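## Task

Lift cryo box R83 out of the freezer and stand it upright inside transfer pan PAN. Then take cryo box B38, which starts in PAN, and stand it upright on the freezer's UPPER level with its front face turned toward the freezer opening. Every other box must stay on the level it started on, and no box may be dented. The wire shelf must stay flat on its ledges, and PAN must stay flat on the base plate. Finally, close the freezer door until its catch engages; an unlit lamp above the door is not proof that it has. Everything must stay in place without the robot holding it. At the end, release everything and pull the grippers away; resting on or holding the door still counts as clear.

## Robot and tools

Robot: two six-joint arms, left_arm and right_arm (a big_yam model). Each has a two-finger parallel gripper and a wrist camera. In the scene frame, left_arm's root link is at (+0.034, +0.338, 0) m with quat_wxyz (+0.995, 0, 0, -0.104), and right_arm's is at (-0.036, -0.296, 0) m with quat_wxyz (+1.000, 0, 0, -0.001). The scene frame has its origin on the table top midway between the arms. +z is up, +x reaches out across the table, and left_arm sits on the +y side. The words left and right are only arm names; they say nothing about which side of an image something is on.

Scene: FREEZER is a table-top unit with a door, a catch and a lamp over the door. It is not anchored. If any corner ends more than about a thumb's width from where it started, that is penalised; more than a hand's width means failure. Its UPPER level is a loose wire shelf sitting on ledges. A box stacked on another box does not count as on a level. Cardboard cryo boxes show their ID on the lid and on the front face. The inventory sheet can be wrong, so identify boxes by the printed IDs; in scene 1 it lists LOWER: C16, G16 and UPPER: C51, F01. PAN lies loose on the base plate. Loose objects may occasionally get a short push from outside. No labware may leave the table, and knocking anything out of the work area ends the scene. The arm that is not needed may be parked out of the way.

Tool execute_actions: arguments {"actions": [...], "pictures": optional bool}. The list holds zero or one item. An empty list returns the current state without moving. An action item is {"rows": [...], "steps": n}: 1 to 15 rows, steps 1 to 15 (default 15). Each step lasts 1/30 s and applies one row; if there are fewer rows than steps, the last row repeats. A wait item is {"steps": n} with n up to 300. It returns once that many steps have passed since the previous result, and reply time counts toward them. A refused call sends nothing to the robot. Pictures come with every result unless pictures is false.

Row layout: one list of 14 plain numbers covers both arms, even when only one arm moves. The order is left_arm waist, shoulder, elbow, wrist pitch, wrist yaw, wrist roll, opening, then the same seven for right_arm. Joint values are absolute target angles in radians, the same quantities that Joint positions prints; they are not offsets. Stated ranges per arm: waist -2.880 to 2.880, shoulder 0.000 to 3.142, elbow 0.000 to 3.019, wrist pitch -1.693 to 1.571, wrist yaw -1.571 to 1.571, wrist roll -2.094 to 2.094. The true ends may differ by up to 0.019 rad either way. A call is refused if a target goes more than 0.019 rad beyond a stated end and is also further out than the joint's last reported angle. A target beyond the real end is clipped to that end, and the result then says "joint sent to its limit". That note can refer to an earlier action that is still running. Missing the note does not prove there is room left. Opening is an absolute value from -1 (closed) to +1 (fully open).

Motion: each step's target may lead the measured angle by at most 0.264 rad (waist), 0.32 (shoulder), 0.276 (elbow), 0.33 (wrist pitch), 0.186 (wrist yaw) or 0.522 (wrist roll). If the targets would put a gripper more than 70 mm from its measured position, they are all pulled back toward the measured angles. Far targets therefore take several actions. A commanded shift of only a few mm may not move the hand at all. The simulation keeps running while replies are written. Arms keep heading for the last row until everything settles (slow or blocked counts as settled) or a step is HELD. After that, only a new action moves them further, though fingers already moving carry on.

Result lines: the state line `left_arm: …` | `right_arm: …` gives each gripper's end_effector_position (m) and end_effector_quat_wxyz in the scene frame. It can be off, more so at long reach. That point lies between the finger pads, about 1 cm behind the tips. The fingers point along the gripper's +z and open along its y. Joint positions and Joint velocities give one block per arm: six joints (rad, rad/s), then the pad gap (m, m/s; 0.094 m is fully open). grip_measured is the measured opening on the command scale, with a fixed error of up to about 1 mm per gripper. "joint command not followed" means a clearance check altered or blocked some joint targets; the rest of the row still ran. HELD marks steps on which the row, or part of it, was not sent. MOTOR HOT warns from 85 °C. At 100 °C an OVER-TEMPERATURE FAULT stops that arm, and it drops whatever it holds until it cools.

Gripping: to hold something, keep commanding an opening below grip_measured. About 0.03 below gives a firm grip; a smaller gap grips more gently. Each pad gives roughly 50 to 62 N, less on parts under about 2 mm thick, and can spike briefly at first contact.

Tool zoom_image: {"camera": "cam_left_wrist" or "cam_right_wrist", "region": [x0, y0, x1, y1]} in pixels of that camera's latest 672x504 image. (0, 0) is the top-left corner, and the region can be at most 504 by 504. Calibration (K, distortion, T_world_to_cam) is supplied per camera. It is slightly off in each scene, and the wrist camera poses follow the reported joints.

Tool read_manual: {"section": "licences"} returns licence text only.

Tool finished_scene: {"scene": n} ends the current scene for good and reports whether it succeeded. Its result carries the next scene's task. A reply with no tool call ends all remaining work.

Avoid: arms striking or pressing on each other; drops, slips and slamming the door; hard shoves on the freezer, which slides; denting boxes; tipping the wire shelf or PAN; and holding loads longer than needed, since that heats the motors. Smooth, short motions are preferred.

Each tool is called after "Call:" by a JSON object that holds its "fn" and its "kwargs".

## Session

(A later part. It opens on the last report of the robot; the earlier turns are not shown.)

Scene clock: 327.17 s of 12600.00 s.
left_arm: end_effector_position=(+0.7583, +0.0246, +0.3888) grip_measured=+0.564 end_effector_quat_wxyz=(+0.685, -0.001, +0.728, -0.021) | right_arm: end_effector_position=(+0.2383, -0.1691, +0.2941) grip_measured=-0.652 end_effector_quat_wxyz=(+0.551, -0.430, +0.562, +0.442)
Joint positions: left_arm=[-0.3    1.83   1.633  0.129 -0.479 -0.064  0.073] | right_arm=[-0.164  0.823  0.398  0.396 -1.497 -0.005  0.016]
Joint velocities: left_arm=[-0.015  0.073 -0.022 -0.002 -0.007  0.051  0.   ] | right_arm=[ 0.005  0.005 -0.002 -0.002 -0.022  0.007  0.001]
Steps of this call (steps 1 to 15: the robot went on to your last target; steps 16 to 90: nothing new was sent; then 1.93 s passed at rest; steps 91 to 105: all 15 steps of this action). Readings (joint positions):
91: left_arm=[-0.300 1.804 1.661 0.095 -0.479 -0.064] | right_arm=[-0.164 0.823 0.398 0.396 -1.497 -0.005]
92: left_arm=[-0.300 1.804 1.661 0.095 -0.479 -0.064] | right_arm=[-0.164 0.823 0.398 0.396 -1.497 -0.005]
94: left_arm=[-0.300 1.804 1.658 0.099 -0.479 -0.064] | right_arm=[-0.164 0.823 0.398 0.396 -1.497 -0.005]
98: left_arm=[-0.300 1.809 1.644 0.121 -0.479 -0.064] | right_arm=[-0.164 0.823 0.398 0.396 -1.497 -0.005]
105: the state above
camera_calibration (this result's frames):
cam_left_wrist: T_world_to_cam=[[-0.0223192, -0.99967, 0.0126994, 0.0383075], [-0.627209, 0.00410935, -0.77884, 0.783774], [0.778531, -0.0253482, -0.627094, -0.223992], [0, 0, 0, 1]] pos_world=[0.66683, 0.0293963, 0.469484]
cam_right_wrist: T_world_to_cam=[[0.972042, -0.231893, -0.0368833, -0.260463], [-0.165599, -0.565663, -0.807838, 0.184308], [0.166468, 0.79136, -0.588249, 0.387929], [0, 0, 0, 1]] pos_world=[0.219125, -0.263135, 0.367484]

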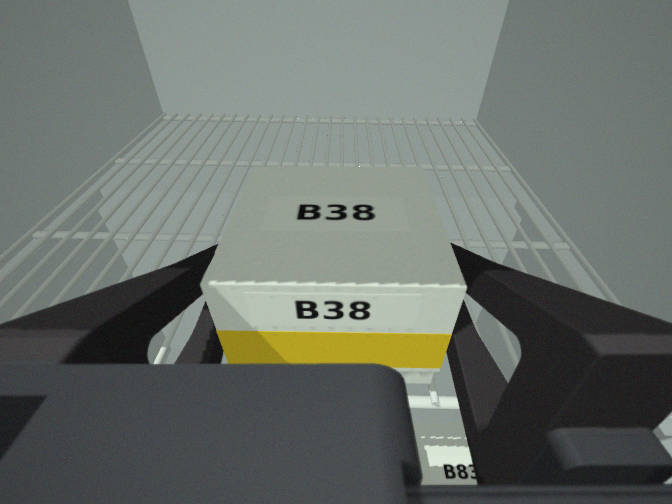

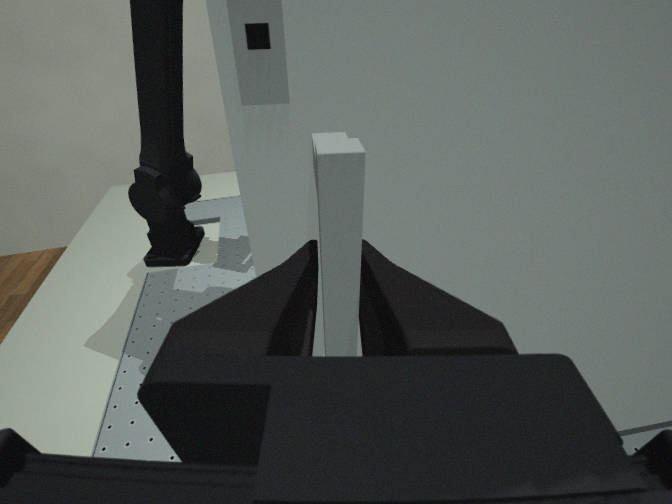

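Call:
{"fn": "execute_actions", "kwargs": {"actions": [{"rows":[[-0.298,1.838,1.64,0.163,-0.476,-0.04,0.555,-0.166,0.823,0.41,0.4,-1.5,0,-0.65],[-0.298,1.842,1.64,0.167,-0.476,-0.03,0.555,-0.166,0.823,0.41,0.4,-1.5,0,-0.65],[-0.298,1.846,1.64,0.171,-0.476,-0.03,0.555,-0.166,0.823,0.41,0.4,-1.5,0,-0.65],[-0.298,1.85,1.64,0.175,-0.476,-0.03,0.555,-0.166,0.823,0.41,0.4,-1.5,0,-0.65],[-0.298,1.853,1.64,0.178,-0.476,-0.03,0.555,-0.166,0.823,0.41,0.4,-1.5,0,-0.65]],"steps":15}]}}

Scene clock: 330.30 s of 12600.00 s.
left_arm: end_effector_position=(+0.7619, +0.0226, +0.3798) grip_measured=+0.564 end_effector_quat_wxyz=(+0.686, +0.005, +0.728, -0.015) | right_arm: end_effector_position=(+0.2383, -0.1691, +0.2941) grip_measured=-0.652 end_effector_quat_wxyz=(+0.551, -0.430, +0.562, +0.442)
Joint positions: left_arm=[-0.3    1.846  1.631  0.147 -0.479 -0.047  0.073] | right_arm=[-0.164  0.823  0.398  0.396 -1.497 -0.005  0.016]
Joint velocities: left_arm=[-0.005 -0.005  0.002 -0.002 -0.022  0.037  0.   ] | right_arm=[-0.015 -0.005 -0.002 -0.027 -0.007 -0.022  0.   ]
Steps of this call (steps 1 to 15: the robot went on to your last target; steps 16 to 79: nothing new was sent; steps 80 to 94: all 15 steps of this action). Readings (joint positions):
80: left_arm=[-0.300 1.833 1.631 0.130 -0.479 -0.063] | right_arm=[-0.164 0.823 0.398 0.396 -1.497 -0.005]
81: left_arm=[-0.300 1.833 1.631 0.132 -0.479 -0.060] | right_arm=[-0.164 0.823 0.398 0.396 -1.497 -0.005]
83: left_arm=[-0.300 1.834 1.631 0.137 -0.479 -0.055] | right_arm=[-0.164 0.823 0.398 0.396 -1.497 -0.005]
87: left_arm=[-0.300 1.838 1.631 0.147 -0.479 -0.050] | right_arm=[-0.164 0.823 0.398 0.396 -1.497 -0.005]
94: the state above
camera_calibration (this result's frames):
cam_left_wrist: T_world_to_cam=[[-0.0233587, -0.99972, -0.00390077, 0.0435499], [-0.62604, 0.0176694, -0.779591, 0.778206], [0.779441, -0.0157682, -0.626277, -0.233744], [0, 0, 0, 1]] pos_world=[0.670395, 0.0261015, 0.460464]
cam_right_wrist: T_world_to_cam=[[0.972042, -0.231893, -0.0368833, -0.260463], [-0.165599, -0.565663, -0.807838, 0.184308], [0.166468, 0.79136, -0.588249, 0.387929], [0, 0, 0, 1]] pos_world=[0.219125, -0.263135, 0.367484]

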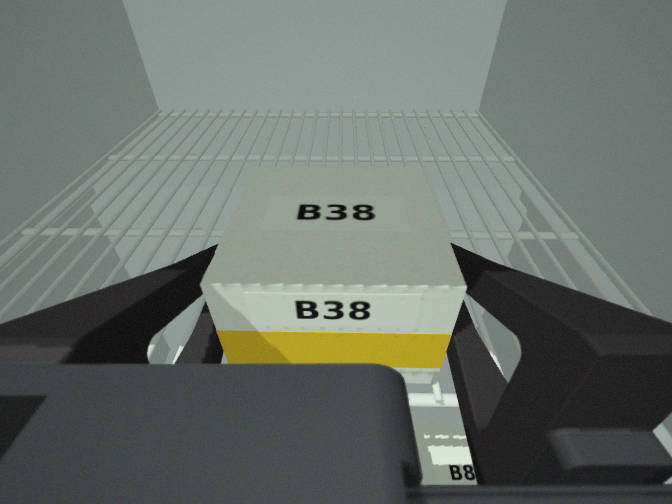

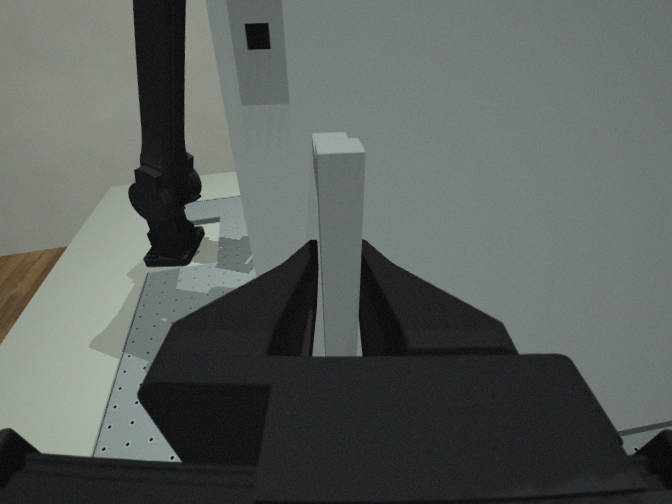

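Call:
{"fn": "execute_actions", "kwargs": {"actions": [{"rows":[[-0.298,1.856,1.64,0.181,-0.476,-0.04,0.555,-0.166,0.823,0.41,0.4,-1.5,0,-0.65],[-0.298,1.859,1.64,0.184,-0.476,-0.04,0.555,-0.166,0.823,0.41,0.4,-1.5,0,-0.65],[-0.298,1.862,1.64,0.187,-0.476,-0.04,0.555,-0.166,0.823,0.41,0.4,-1.5,0,-0.65],[-0.298,1.865,1.64,0.19,-0.476,-0.04,0.555,-0.166,0.823,0.41,0.4,-1.5,0,-0.65]],"steps":15}]}}

Scene clock: 332.83 s of 12600.00 s.
left_arm: end_effector_position=(+0.7636, +0.0216, +0.3780) grip_measured=+0.564 end_effector_quat_wxyz=(+0.688, +0.004, +0.725, -0.016) | right_arm: end_effector_position=(+0.2383, -0.1691, +0.2941) grip_measured=-0.652 end_effector_quat_wxyz=(+0.551, -0.430, +0.562, +0.442)
Joint positions: left_arm=[-0.3    1.852  1.631  0.162 -0.479 -0.046  0.073] | right_arm=[-0.164  0.823  0.398  0.396 -1.497 -0.005  0.016]
Joint velocities: left_arm=[-0.005 -0.015 -0.002 -0.002  0.022 -0.022 -0.001] | right_arm=[-0.015 -0.024  0.007 -0.037 -0.066 -0.081 -0.   ]
Steps of this call (steps 1 to 15: the robot went on to your last target; steps 16 to 61: nothing new was sent; steps 62 to 76: all 15 steps of this action). Readings (joint positions):
62: left_arm=[-0.300 1.846 1.631 0.148 -0.479 -0.046] | right_arm=[-0.164 0.823 0.398 0.396 -1.497 -0.005]
63: left_arm=[-0.300 1.846 1.631 0.149 -0.479 -0.046] | right_arm=[-0.164 0.823 0.398 0.396 -1.497 -0.005]
65: left_arm=[-0.300 1.847 1.631 0.154 -0.479 -0.046] | right_arm=[-0.164 0.823 0.398 0.396 -1.497 -0.005]
69: left_arm=[-0.300 1.852 1.631 0.159 -0.479 -0.046] | right_arm=[-0.164 0.823 0.398 0.396 -1.497 -0.005]
76: the state above
camera_calibration (this result's frames):
cam_left_wrist: T_world_to_cam=[[-0.0233843, -0.999726, -0.000746745, 0.0414713], [-0.620291, 0.0150948, -0.784227, 0.77527], [0.784023, -0.0178754, -0.620474, -0.241861], [0, 0, 0, 1]] pos_world=[0.671487, 0.025434, 0.45795]
cam_right_wrist: T_world_to_cam=[[0.972042, -0.231893, -0.0368833, -0.260463], [-0.165599, -0.565663, -0.807838, 0.184308], [0.166468, 0.79136, -0.588249, 0.387929], [0, 0, 0, 1]] pos_world=[0.219125, -0.263135, 0.367484]

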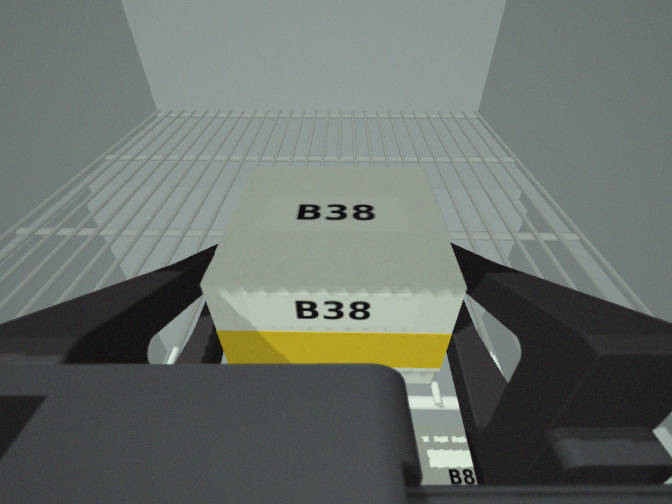

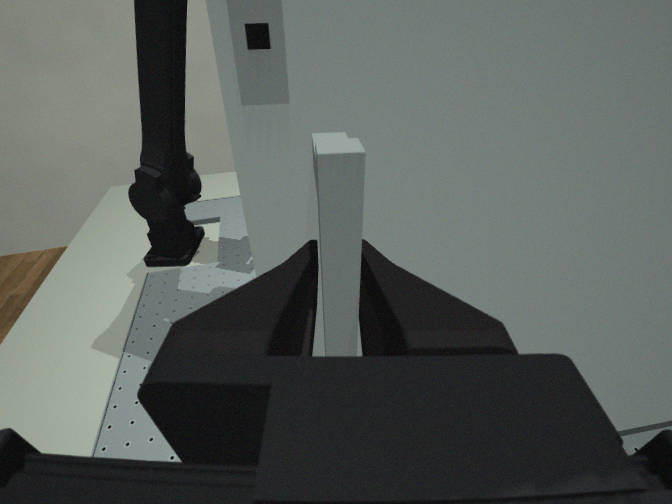

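Probably touching. One more small nudge, then release.

Call:
{"fn": "execute_actions", "kwargs": {"actions": [{"rows":[[-0.298,1.869,1.64,0.175,-0.476,-0.04,0.555,-0.166,0.823,0.41,0.4,-1.5,0,-0.65],[-0.298,1.872,1.64,0.175,-0.476,-0.04,0.555,-0.166,0.823,0.41,0.4,-1.5,0,-0.65]],"steps":12}], "pictures": false}}

Call:
{"fn": "execute_actions", "kwargs": {"actions": [{"rows":[[-0.298,1.855,1.64,0.175,-0.476,-0.04,0.555,-0.166,0.823,0.41,0.4,-1.5,0,-0.65],[-0.298,1.855,1.64,0.175,-0.476,-0.04,0.565,-0.166,0.823,0.41,0.4,-1.5,0,-0.65],[-0.298,1.855,1.64,0.175,-0.476,-0.04,0.575,-0.166,0.823,0.41,0.4,-1.5,0,-0.65],[-0.298,1.855,1.64,0.175,-0.476,-0.04,0.59,-0.166,0.823,0.41,0.4,-1.5,0,-0.65],[-0.298,1.855,1.64,0.175,-0.476,-0.04,0.63,-0.166,0.823,0.41,0.4,-1.5,0,-0.65],[-0.298,1.855,1.64,0.175,-0.476,-0.04,0.7,-0.166,0.823,0.41,0.4,-1.5,0,-0.65],[-0.298,1.855,1.64,0.175,-0.476,-0.04,0.78,-0.166,0.823,0.41,0.4,-1.5,0,-0.65],[-0.298,1.855,1.64,0.175,-0.476,-0.04,0.86,-0.166,0.823,0.41,0.4,-1.5,0,-0.65],[-0.298,1.855,1.64,0.175,-0.476,-0.04,0.93,-0.166,0.823,0.41,0.4,-1.5,0,-0.65]],"steps":13}]}}

Scene clock: 338.33 s of 12600.00 s.
left_arm: end_effector_position=(+0.7638, +0.0215, +0.3774) grip_measured=+0.564 end_effector_quat_wxyz=(+0.688, +0.004, +0.726, -0.016) | right_arm: end_effector_position=(+0.2383, -0.1691, +0.2941) grip_measured=-0.652 end_effector_quat_wxyz=(+0.551, -0.430, +0.562, +0.442)
Joint positions: left_arm=[-0.3    1.853  1.631  0.162 -0.479 -0.046  0.073] | right_arm=[-0.164  0.823  0.398  0.396 -1.497 -0.005  0.016]
Joint velocities: left_arm=[-0.005  0.005 -0.007 -0.002 -0.066 -0.037 -0.   ] | right_arm=[-0.005 -0.015  0.007 -0.007 -0.022 -0.007 -0.   ]
Steps of this call (steps 1 to 15: the robot went on to your last target; steps 16 to 90: nothing new was sent; then 2.10 s passed at rest; steps 91 to 102: all 12 steps of this action). Readings (joint positions):
91: left_arm=[-0.300 1.853 1.631 0.162 -0.479 -0.046] | right_arm=[-0.164 0.823 0.398 0.396 -1.497 -0.005]
92: left_arm=[-0.300 1.853 1.631 0.162 -0.479 -0.046] | right_arm=[-0.164 0.823 0.398 0.396 -1.497 -0.005]
94: left_arm=[-0.300 1.853 1.631 0.162 -0.479 -0.046] | right_arm=[-0.164 0.823 0.398 0.396 -1.497 -0.005]
98: left_arm=[-0.300 1.853 1.631 0.162 -0.479 -0.046] | right_arm=[-0.164 0.823 0.398 0.396 -1.497 -0.005]
102: the state above

Scene clock: 338.77 s of 12600.00 s.
left_arm: end_effector_position=(+0.7638, +0.0215, +0.3774) grip_measured=+0.927 end_effector_quat_wxyz=(+0.688, +0.004, +0.726, -0.016) | right_arm: end_effector_position=(+0.2383, -0.1691, +0.2941) grip_measured=-0.652 end_effector_quat_wxyz=(+0.551, -0.430, +0.562, +0.442)
Joint positions: left_arm=[-0.3    1.853  1.631  0.162 -0.479 -0.046  0.091] | right_arm=[-0.164  0.823  0.398  0.396 -1.497 -0.005  0.016]
Joint velocities: left_arm=[-0.005 -0.005 -0.002 -0.002 -0.051 -0.007  0.001] | right_arm=[-0.024 -0.005 -0.042  0.012  0.007  0.022 -0.   ]
Steps of this call (steps 1 to 13: all 13 steps of this action). Readings (joint positions):
1: left_arm=[-0.300 1.853 1.631 0.162 -0.479 -0.046] | right_arm=[-0.164 0.823 0.398 0.396 -1.497 -0.005]
2: left_arm=[-0.300 1.853 1.631 0.162 -0.479 -0.046] | right_arm=[-0.164 0.823 0.398 0.396 -1.497 -0.005]
4: left_arm=[-0.300 1.853 1.631 0.162 -0.479 -0.046] | right_arm=[-0.164 0.823 0.398 0.396 -1.497 -0.005]
8: left_arm=[-0.300 1.853 1.631 0.162 -0.479 -0.046] | right_arm=[-0.164 0.823 0.398 0.396 -1.497 -0.005]
13: the state above
camera_calibration (this result's frames):
cam_left_wrist: T_world_to_cam=[[-0.0233849, -0.999726, -0.00110271, 0.0415177], [-0.620813, 0.0153862, -0.783807, 0.775148], [0.78361, -0.0176447, -0.621003, -0.241845], [0, 0, 0, 1]] pos_world=[0.671705, 0.0253124, 0.457426]
cam_right_wrist: T_world_to_cam=[[0.972042, -0.231893, -0.0368833, -0.260463], [-0.165599, -0.565663, -0.807838, 0.184308], [0.166468, 0.79136, -0.588249, 0.387929], [0, 0, 0, 1]] pos_world=[0.219125, -0.263135, 0.367484]

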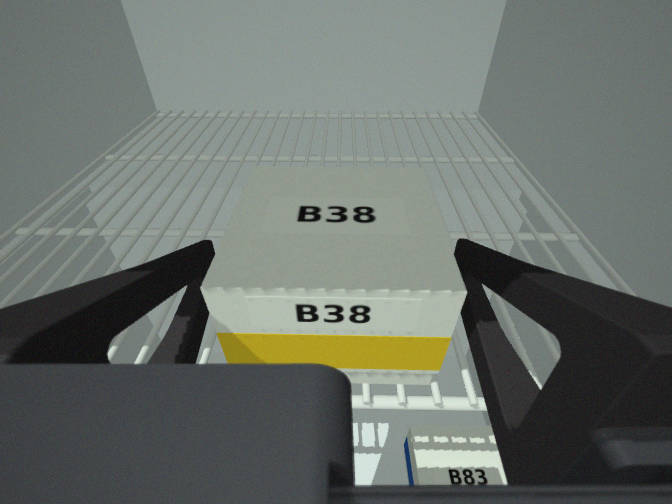

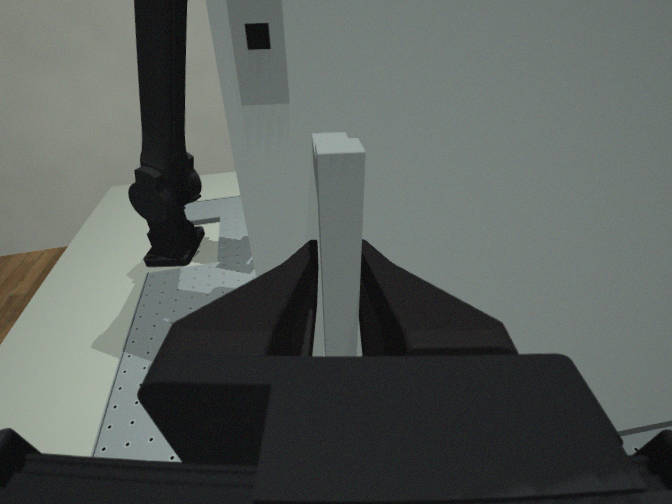

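Call:
{"fn": "execute_actions", "kwargs": {"actions": [{"rows":[[-0.303,1.82,1.64,0.175,-0.482,-0.04,0.93,-0.166,0.823,0.41,0.4,-1.5,0,-0.65],[-0.308,1.80,1.64,0.175,-0.486,-0.04,0.93,-0.166,0.823,0.41,0.4,-1.5,0,-0.65],[-0.313,1.785,1.635,0.175,-0.49,-0.04,0.93,-0.166,0.823,0.41,0.4,-1.5,0,-0.65],[-0.318,1.77,1.625,0.18,-0.495,-0.04,0.93,-0.166,0.823,0.41,0.4,-1.5,0,-0.65],[-0.324,1.755,1.61,0.185,-0.5,-0.04,0.93,-0.166,0.823,0.41,0.4,-1.5,0,-0.65],[-0.33,1.74,1.59,0.19,-0.506,-0.04,0.93,-0.166,0.823,0.41,0.4,-1.5,0,-0.65],[-0.336,1.725,1.57,0.195,-0.512,-0.04,0.93,-0.166,0.823,0.41,0.4,-1.5,0,-0.65],[-0.342,1.71,1.55,0.2,-0.518,-0.04,0.93,-0.166,0.823,0.41,0.4,-1.5,0,-0.65],[-0.348,1.695,1.53,0.205,-0.524,-0.04,0.93,-0.166,0.823,0.41,0.4,-1.5,0,-0.65],[-0.354,1.68,1.51,0.21,-0.53,-0.04,0.93,-0.166,0.823,0.41,0.4,-1.5,0,-0.65],[-0.36,1.66,1.485,0.215,-0.536,-0.04,0.93,-0.166,0.823,0.41,0.4,-1.5,0,-0.65],[-0.366,1.64,1.46,0.22,-0.54,-0.04,0.93,-0.166,0.823,0.41,0.4,-1.5,0,-0.65],[-0.37,1.615,1.43,0.225,-0.54,-0.04,0.93,-0.166,0.823,0.41,0.4,-1.5,0,-0.65],[-0.37,1.59,1.40,0.23,-0.54,-0.04,0.93,-0.166,0.823,0.41,0.4,-1.5,0,-0.65],[-0.37,1.56,1.37,0.23,-0.54,-0.04,0.93,-0.166,0.823,0.41,0.4,-1.5,0,-0.65]],"steps":15}], "pictures": false}}

Call:
{"fn": "execute_actions", "kwargs": {"actions": [{"rows":[[-0.37,1.52,1.34,0.22,-0.53,-0.04,0.93,-0.166,0.823,0.41,0.4,-1.5,0,-0.67],[-0.36,1.47,1.31,0.2,-0.51,-0.04,0.93,-0.166,0.823,0.41,0.4,-1.5,0,-0.69],[-0.35,1.41,1.28,0.17,-0.49,-0.04,0.93,-0.166,0.823,0.41,0.4,-1.5,0,-0.71],[-0.33,1.34,1.25,0.13,-0.46,-0.04,0.93,-0.166,0.823,0.41,0.4,-1.5,0,-0.73],[-0.3,1.27,1.22,0.08,-0.43,-0.03,0.93,-0.166,0.823,0.41,0.4,-1.5,0,-0.75],[-0.26,1.2,1.19,0.03,-0.4,-0.03,0.93,-0.166,0.823,0.41,0.4,-1.5,0,-0.77],[-0.22,1.13,1.16,-0.02,-0.37,-0.02,0.93,-0.166,0.823,0.41,0.4,-1.5,0,-0.79],[-0.17,1.06,1.13,-0.07,-0.34,-0.02,0.93,-0.166,0.823,0.41,0.4,-1.5,0,-0.8]],"steps":10}]}}

Scene clock: 347.77 s of 12600.00 s.
left_arm: end_effector_position=(+0.6805, +0.0260, +0.4174) grip_measured=+0.928 end_effector_quat_wxyz=(+0.702, -0.001, +0.712, -0.026) | right_arm: end_effector_position=(+0.2383, -0.1691, +0.2941) grip_measured=-0.652 end_effector_quat_wxyz=(+0.551, -0.430, +0.562, +0.442)
Joint positions: left_arm=[-0.363  1.645  1.427  0.202 -0.535 -0.046  0.091] | right_arm=[-0.164  0.823  0.398  0.396 -1.497 -0.005  0.016]
Joint velocities: left_arm=[-0.2   -0.796 -0.799  0.105  0.022 -0.037  0.   ] | right_arm=[-0.005  0.005  0.012  0.002 -0.037 -0.007  0.   ]
Steps of this call (steps 1 to 15: the robot went on to your last target; steps 16 to 90: nothing new was sent; then 5.50 s passed at rest; steps 91 to 105: all 15 steps of this action). Readings (joint positions):
91: left_arm=[-0.300 1.853 1.631 0.162 -0.479 -0.046] | right_arm=[-0.164 0.823 0.398 0.396 -1.497 -0.005]
92: left_arm=[-0.300 1.853 1.631 0.162 -0.480 -0.046] | right_arm=[-0.164 0.823 0.398 0.396 -1.497 -0.005]
94: left_arm=[-0.301 1.848 1.630 0.162 -0.487 -0.046] | right_arm=[-0.164 0.823 0.398 0.396 -1.497 -0.005]
98: left_arm=[-0.311 1.800 1.583 0.167 -0.509 -0.046] | right_arm=[-0.164 0.823 0.398 0.396 -1.497 -0.005]
105: the state above

Scene clock: 348.10 s of 12600.00 s.
left_arm: end_effector_position=(+0.5872, +0.1059, +0.4689) grip_measured=+0.928 end_effector_quat_wxyz=(+0.692, +0.032, +0.719, -0.053) | right_arm: end_effector_position=(+0.2388, -0.1692, +0.2941) grip_measured=-0.745 end_effector_quat_wxyz=(+0.551, -0.430, +0.563, +0.441)
Joint positions: left_arm=[-0.295  1.291  1.199  0.054 -0.383 -0.046  0.091] | right_arm=[-0.164  0.823  0.398  0.396 -1.494 -0.007  0.012]
Joint velocities: left_arm=[ 0.65  -1.148 -0.379 -0.667  0.388  0.051 -0.001] | right_arm=[-0.005 -0.005 -0.002  0.022  0.007 -0.066 -0.   ]
Steps of this call (steps 1 to 10: all 10 steps of this action). Readings (joint positions):
1: left_arm=[-0.369 1.617 1.398 0.203 -0.533 -0.046] | right_arm=[-0.164 0.823 0.398 0.396 -1.497 -0.005]
2: left_arm=[-0.372 1.585 1.366 0.203 -0.523 -0.046] | right_arm=[-0.164 0.823 0.398 0.396 -1.497 -0.005]
4: left_arm=[-0.370 1.516 1.305 0.186 -0.492 -0.046] | right_arm=[-0.164 0.823 0.398 0.396 -1.495 -0.005]
8: left_arm=[-0.334 1.369 1.228 0.100 -0.414 -0.046] | right_arm=[-0.164 0.823 0.398 0.396 -1.494 -0.006]
10: the state above
camera_calibration (this result's frames):
cam_left_wrist: T_world_to_cam=[[-0.115045, -0.993285, 0.0122129, 0.168738], [-0.60441, 0.0602369, -0.794393, 0.726495], [0.788323, -0.0987723, -0.607282, -0.0457794], [0, 0, 0, 1]] pos_world=[0.494602, 0.119321, 0.54726]
cam_right_wrist: T_world_to_cam=[[0.971473, -0.234499, -0.035353, -0.261678], [-0.16592, -0.56558, -0.80783, 0.184397], [0.169441, 0.790651, -0.588354, 0.387135], [0, 0, 0, 1]] pos_world=[0.219212, -0.263161, 0.367483]

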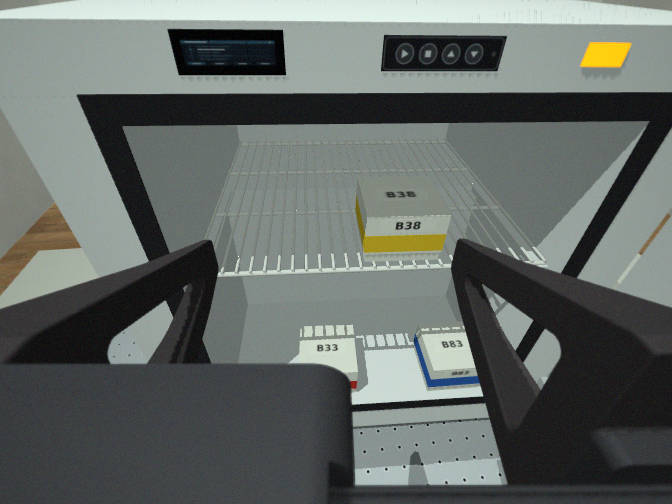

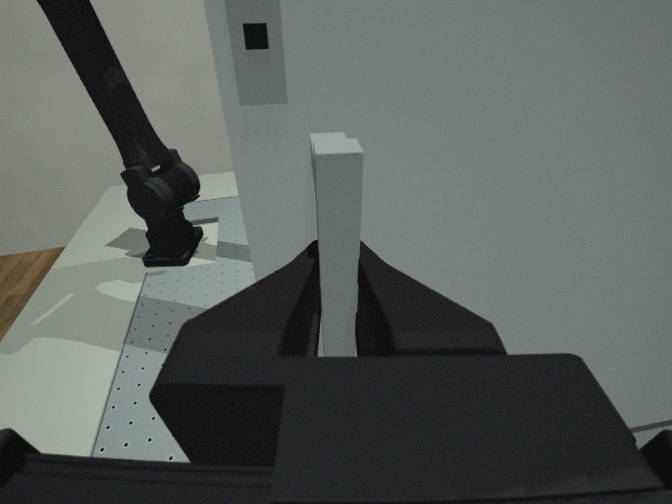

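Good. Finish retracting and start closing.

Call:
{"fn": "execute_actions", "kwargs": {"actions": [{"rows":[[-0.13,1.0,1.1,-0.12,-0.3,-0.01,0.93,-0.15,0.81,0.41,0.4,-1.48,0,-0.78],[-0.08,0.93,1.07,-0.17,-0.26,0,0.93,-0.13,0.80,0.405,0.397,-1.455,0,-0.78],[-0.03,0.86,1.04,-0.22,-0.22,0,0.93,-0.105,0.79,0.40,0.393,-1.43,0,-0.78],[0.02,0.79,1.01,-0.27,-0.18,0,0.93,-0.08,0.78,0.40,0.39,-1.40,0,-0.78],[0.07,0.72,0.98,-0.32,-0.14,0,0.93,-0.05,0.77,0.40,0.387,-1.365,0,-0.78],[0.12,0.66,0.96,-0.37,-0.10,0,0.93,-0.02,0.76,0.395,0.383,-1.33,0,-0.78],[0.17,0.61,0.94,-0.41,-0.07,0,0.93,0.01,0.75,0.395,0.38,-1.29,0,-0.78],[0.21,0.57,0.92,-0.44,-0.04,0,0.93,0.04,0.743,0.395,0.378,-1.25,0,-0.78],[0.25,0.54,0.91,-0.47,-0.02,0,0.93,0.07,0.74,0.395,0.376,-1.21,0,-0.78],[0.28,0.52,0.9,-0.49,0,0,0.93,0.10,0.742,0.397,0.378,-1.17,0,-0.78],[0.3,0.5,0.9,-0.5,0,0,0.93,0.13,0.745,0.40,0.382,-1.125,0,-0.78],[0.3,0.5,0.9,-0.5,0,0,0.93,0.16,0.75,0.403,0.387,-1.08,0,-0.78],[0.3,0.5,0.9,-0.5,0,0,0.93,0.19,0.755,0.406,0.392,-1.04,0,-0.78],[0.3,0.5,0.9,-0.5,0,0,0.93,0.22,0.76,0.409,0.397,-0.995,0,-0.78],[0.3,0.5,0.9,-0.5,0,0,0.93,0.25,0.766,0.412,0.402,-0.95,0,-0.78]],"steps":15}], "pictures": false}}

Call:
{"fn": "execute_actions", "kwargs": {"actions": [{"rows":[[0.3,0.5,0.9,-0.5,0,0,0.93,0.28,0.772,0.415,0.408,-0.905,0,-0.78],[0.3,0.5,0.9,-0.5,0,0,0.93,0.31,0.78,0.419,0.414,-0.862,0,-0.78],[0.3,0.5,0.9,-0.5,0,0,0.93,0.34,0.79,0.423,0.42,-0.818,0,-0.78],[0.3,0.5,0.9,-0.5,0,0,0.93,0.37,0.80,0.427,0.427,-0.773,0,-0.78],[0.3,0.5,0.9,-0.5,0,0,0.93,0.40,0.812,0.432,0.434,-0.728,0,-0.78],[0.3,0.5,0.9,-0.5,0,0,0.93,0.43,0.825,0.437,0.442,-0.683,0,-0.78],[0.3,0.5,0.9,-0.5,0,0,0.93,0.46,0.839,0.443,0.45,-0.637,0,-0.78],[0.3,0.5,0.9,-0.5,0,0,0.93,0.49,0.853,0.45,0.458,-0.59,0,-0.78],[0.3,0.5,0.9,-0.5,0,0,0.93,0.52,0.87,0.458,0.467,-0.545,0,-0.78],[0.3,0.5,0.9,-0.5,0,0,0.93,0.55,0.89,0.468,0.478,-0.497,0,-0.78],[0.3,0.5,0.9,-0.5,0,0,0.93,0.58,0.914,0.48,0.49,-0.447,0,-0.78],[0.3,0.5,0.9,-0.5,0,0,0.93,0.61,0.94,0.494,0.503,-0.395,0,-0.78],[0.3,0.5,0.9,-0.5,0,0,0.93,0.64,0.97,0.51,0.518,-0.343,0,-0.78],[0.3,0.5,0.9,-0.5,0,0,0.93,0.67,1.004,0.528,0.534,-0.29,0,-0.78],[0.3,0.5,0.9,-0.5,0,0,0.93,0.70,1.042,0.55,0.552,-0.235,0,-0.78]],"steps":15}], "pictures": false}}

Call:
{"fn": "execute_actions", "kwargs": {"actions": [{"rows":[[0.3,0.5,0.9,-0.5,0,0,0.93,0.725,1.077,0.572,0.567,-0.185,0,-0.78],[0.3,0.5,0.9,-0.5,0,0,0.93,0.748,1.11,0.595,0.58,-0.14,0,-0.78],[0.3,0.5,0.9,-0.5,0,0,0.93,0.768,1.145,0.62,0.591,-0.095,0,-0.78],[0.3,0.5,0.9,-0.5,0,0,0.93,0.787,1.18,0.646,0.6,-0.05,0,-0.78],[0.3,0.5,0.9,-0.5,0,0,0.93,0.804,1.215,0.674,0.608,-0.008,0,-0.78],[0.3,0.5,0.9,-0.5,0,0,0.93,0.82,1.25,0.703,0.615,0.033,0,-0.78],[0.3,0.5,0.9,-0.5,0,0,0.93,0.834,1.285,0.733,0.62,0.073,0,-0.78],[0.3,0.5,0.9,-0.5,0,0,0.93,0.847,1.32,0.764,0.624,0.112,0,-0.78],[0.3,0.5,0.9,-0.5,0,0,0.93,0.858,1.355,0.797,0.627,0.15,0,-0.78],[0.3,0.5,0.9,-0.5,0,0,0.93,0.867,1.39,0.831,0.628,0.187,0,-0.78]],"steps":15}]}}

Scene clock: 358.43 s of 12600.00 s.
left_arm: end_effector_position=(+0.3495, +0.3693, +0.5061) grip_measured=+0.928 end_effector_quat_wxyz=(+0.682, -0.046, +0.729, +0.028) | right_arm: end_effector_position=(+0.2484, -0.0951, +0.2939) grip_measured=-0.748 end_effector_quat_wxyz=(+0.583, -0.394, +0.590, +0.396)
Joint positions: left_arm=[ 0.303  0.496  0.907 -0.478 -0.01  -0.022  0.091] | right_arm=[ 0.193  0.768  0.374  0.382 -0.997 -0.002  0.012]
Joint velocities: left_arm=[ 0.357 -0.923 -0.012 -0.242  0.051  0.007  0.001] | right_arm=[ 0.904 -0.015 -0.022 -0.017  1.253  0.11   0.001]
Steps of this call (steps 1 to 45: the robot went on to your last target; steps 46 to 110: nothing new was sent; then 6.17 s passed at rest; steps 111 to 125: all 15 steps of this action). Readings (joint positions):
111: left_arm=[-0.158 1.052 1.127 -0.071 -0.325 -0.035] | right_arm=[-0.164 0.823 0.398 0.396 -1.492 -0.007]
112: left_arm=[-0.150 1.042 1.119 -0.092 -0.290 -0.031] | right_arm=[-0.160 0.822 0.398 0.396 -1.487 -0.007]
114: left_arm=[-0.109 0.991 1.075 -0.156 -0.228 -0.027] | right_arm=[-0.134 0.811 0.393 0.396 -1.449 -0.007]
118: left_arm=[0.032 0.832 0.987 -0.283 -0.120 -0.026] | right_arm=[-0.022 0.779 0.378 0.388 -1.293 -0.003]
125: the state above

Scene clock: 358.93 s of 12600.00 s.
left_arm: end_effector_position=(+0.3506, +0.3704, +0.4982) grip_measured=+0.928 end_effector_quat_wxyz=(+0.674, -0.045, +0.737, +0.030) | right_arm: end_effector_position=(+0.2817, +0.0019, +0.2914) grip_measured=-0.748 end_effector_quat_wxyz=(+0.627, -0.320, +0.635, +0.318)
Joint positions: left_arm=[ 0.309  0.498  0.9   -0.493 -0.004 -0.016  0.091] | right_arm=[ 0.643  0.959  0.452  0.495 -0.295 -0.002  0.012]
Joint velocities: left_arm=[ 0.015 -0.005 -0.002 -0.002  0.037 -0.007 -0.001] | right_arm=[ 0.943  0.913  0.442  0.462  1.487  0.051 -0.   ]
Steps of this call (steps 1 to 15: all 15 steps of this action). Readings (joint positions):
1: left_arm=[0.310 0.471 0.907 -0.482 -0.009 -0.021] | right_arm=[0.223 0.768 0.374 0.382 -0.951 -0.002]
2: left_arm=[0.310 0.455 0.907 -0.482 -0.006 -0.020] | right_arm=[0.252 0.770 0.374 0.382 -0.905 -0.002]
4: left_arm=[0.309 0.452 0.907 -0.484 -0.004 -0.019] | right_arm=[0.310 0.776 0.374 0.388 -0.815 -0.002]
8: left_arm=[0.309 0.481 0.906 -0.490 -0.004 -0.017] | right_arm=[0.427 0.811 0.384 0.418 -0.636 -0.002]
15: the state above

Scene clock: 359.43 s of 12600.00 s.
left_arm: end_effector_position=(+0.3506, +0.3703, +0.4982) grip_measured=+0.928 end_effector_quat_wxyz=(+0.674, -0.044, +0.737, +0.030) | right_arm: end_effector_position=(+0.3675, +0.1236, +0.2924) grip_measured=-0.752 end_effector_quat_wxyz=(+0.663, -0.237, +0.671, +0.231)
Joint positions: left_arm=[ 0.309  0.498  0.9   -0.493 -0.004 -0.016  0.091] | right_arm=[ 0.864  1.402  0.791  0.598  0.187 -0.002  0.012]
Joint velocities: left_arm=[ 0.005 -0.005  0.002  0.002 -0.037  0.037  0.   ] | right_arm=[-0.015  0.005 -0.002 -0.012 -0.007 -0.007 -0.001]
Steps of this call (steps 1 to 15: all 15 steps of this action). Readings (joint positions):
1: left_arm=[0.309 0.498 0.900 -0.493 -0.004 -0.016] | right_arm=[0.674 0.992 0.470 0.510 -0.243 -0.002]
2: left_arm=[0.309 0.498 0.900 -0.493 -0.004 -0.016] | right_arm=[0.703 1.027 0.491 0.525 -0.193 -0.002]
4: left_arm=[0.309 0.498 0.900 -0.493 -0.004 -0.016] | right_arm=[0.752 1.101 0.538 0.550 -0.100 -0.002]
8: left_arm=[0.309 0.498 0.900 -0.493 -0.004 -0.016] | right_arm=[0.827 1.246 0.647 0.583 0.068 -0.002]
15: the state above
camera_calibration (this result's frames):
cam_left_wrist: T_world_to_cam=[[0.109265, -0.994004, -0.00424155, 0.333639], [-0.646792, -0.0678562, -0.759642, 0.635762], [0.754799, 0.0857454, -0.650327, 0.149508], [0, 0, 0, 1]] pos_world=[0.261902, 0.361959, 0.581595]
cam_right_wrist: T_world_to_cam=[[0.629658, -0.776824, -0.0086799, -0.133264], [-0.469001, -0.371197, -0.801405, 0.455447], [0.619329, 0.508682, -0.598059, 0.00518354], [0, 0, 0, 1]] pos_world=[0.294305, 0.0629014, 0.366941]

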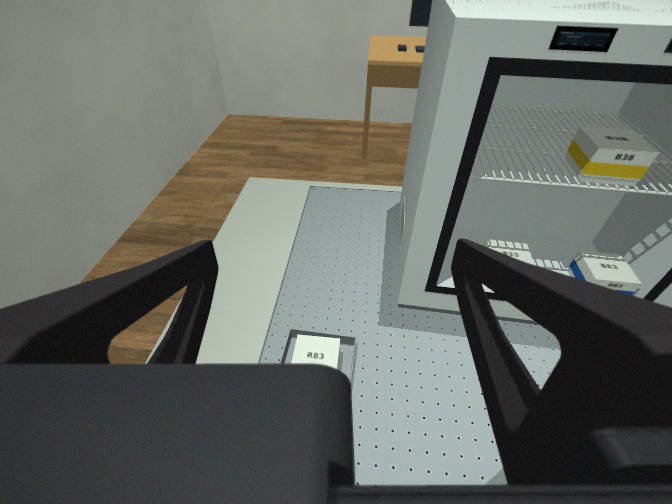

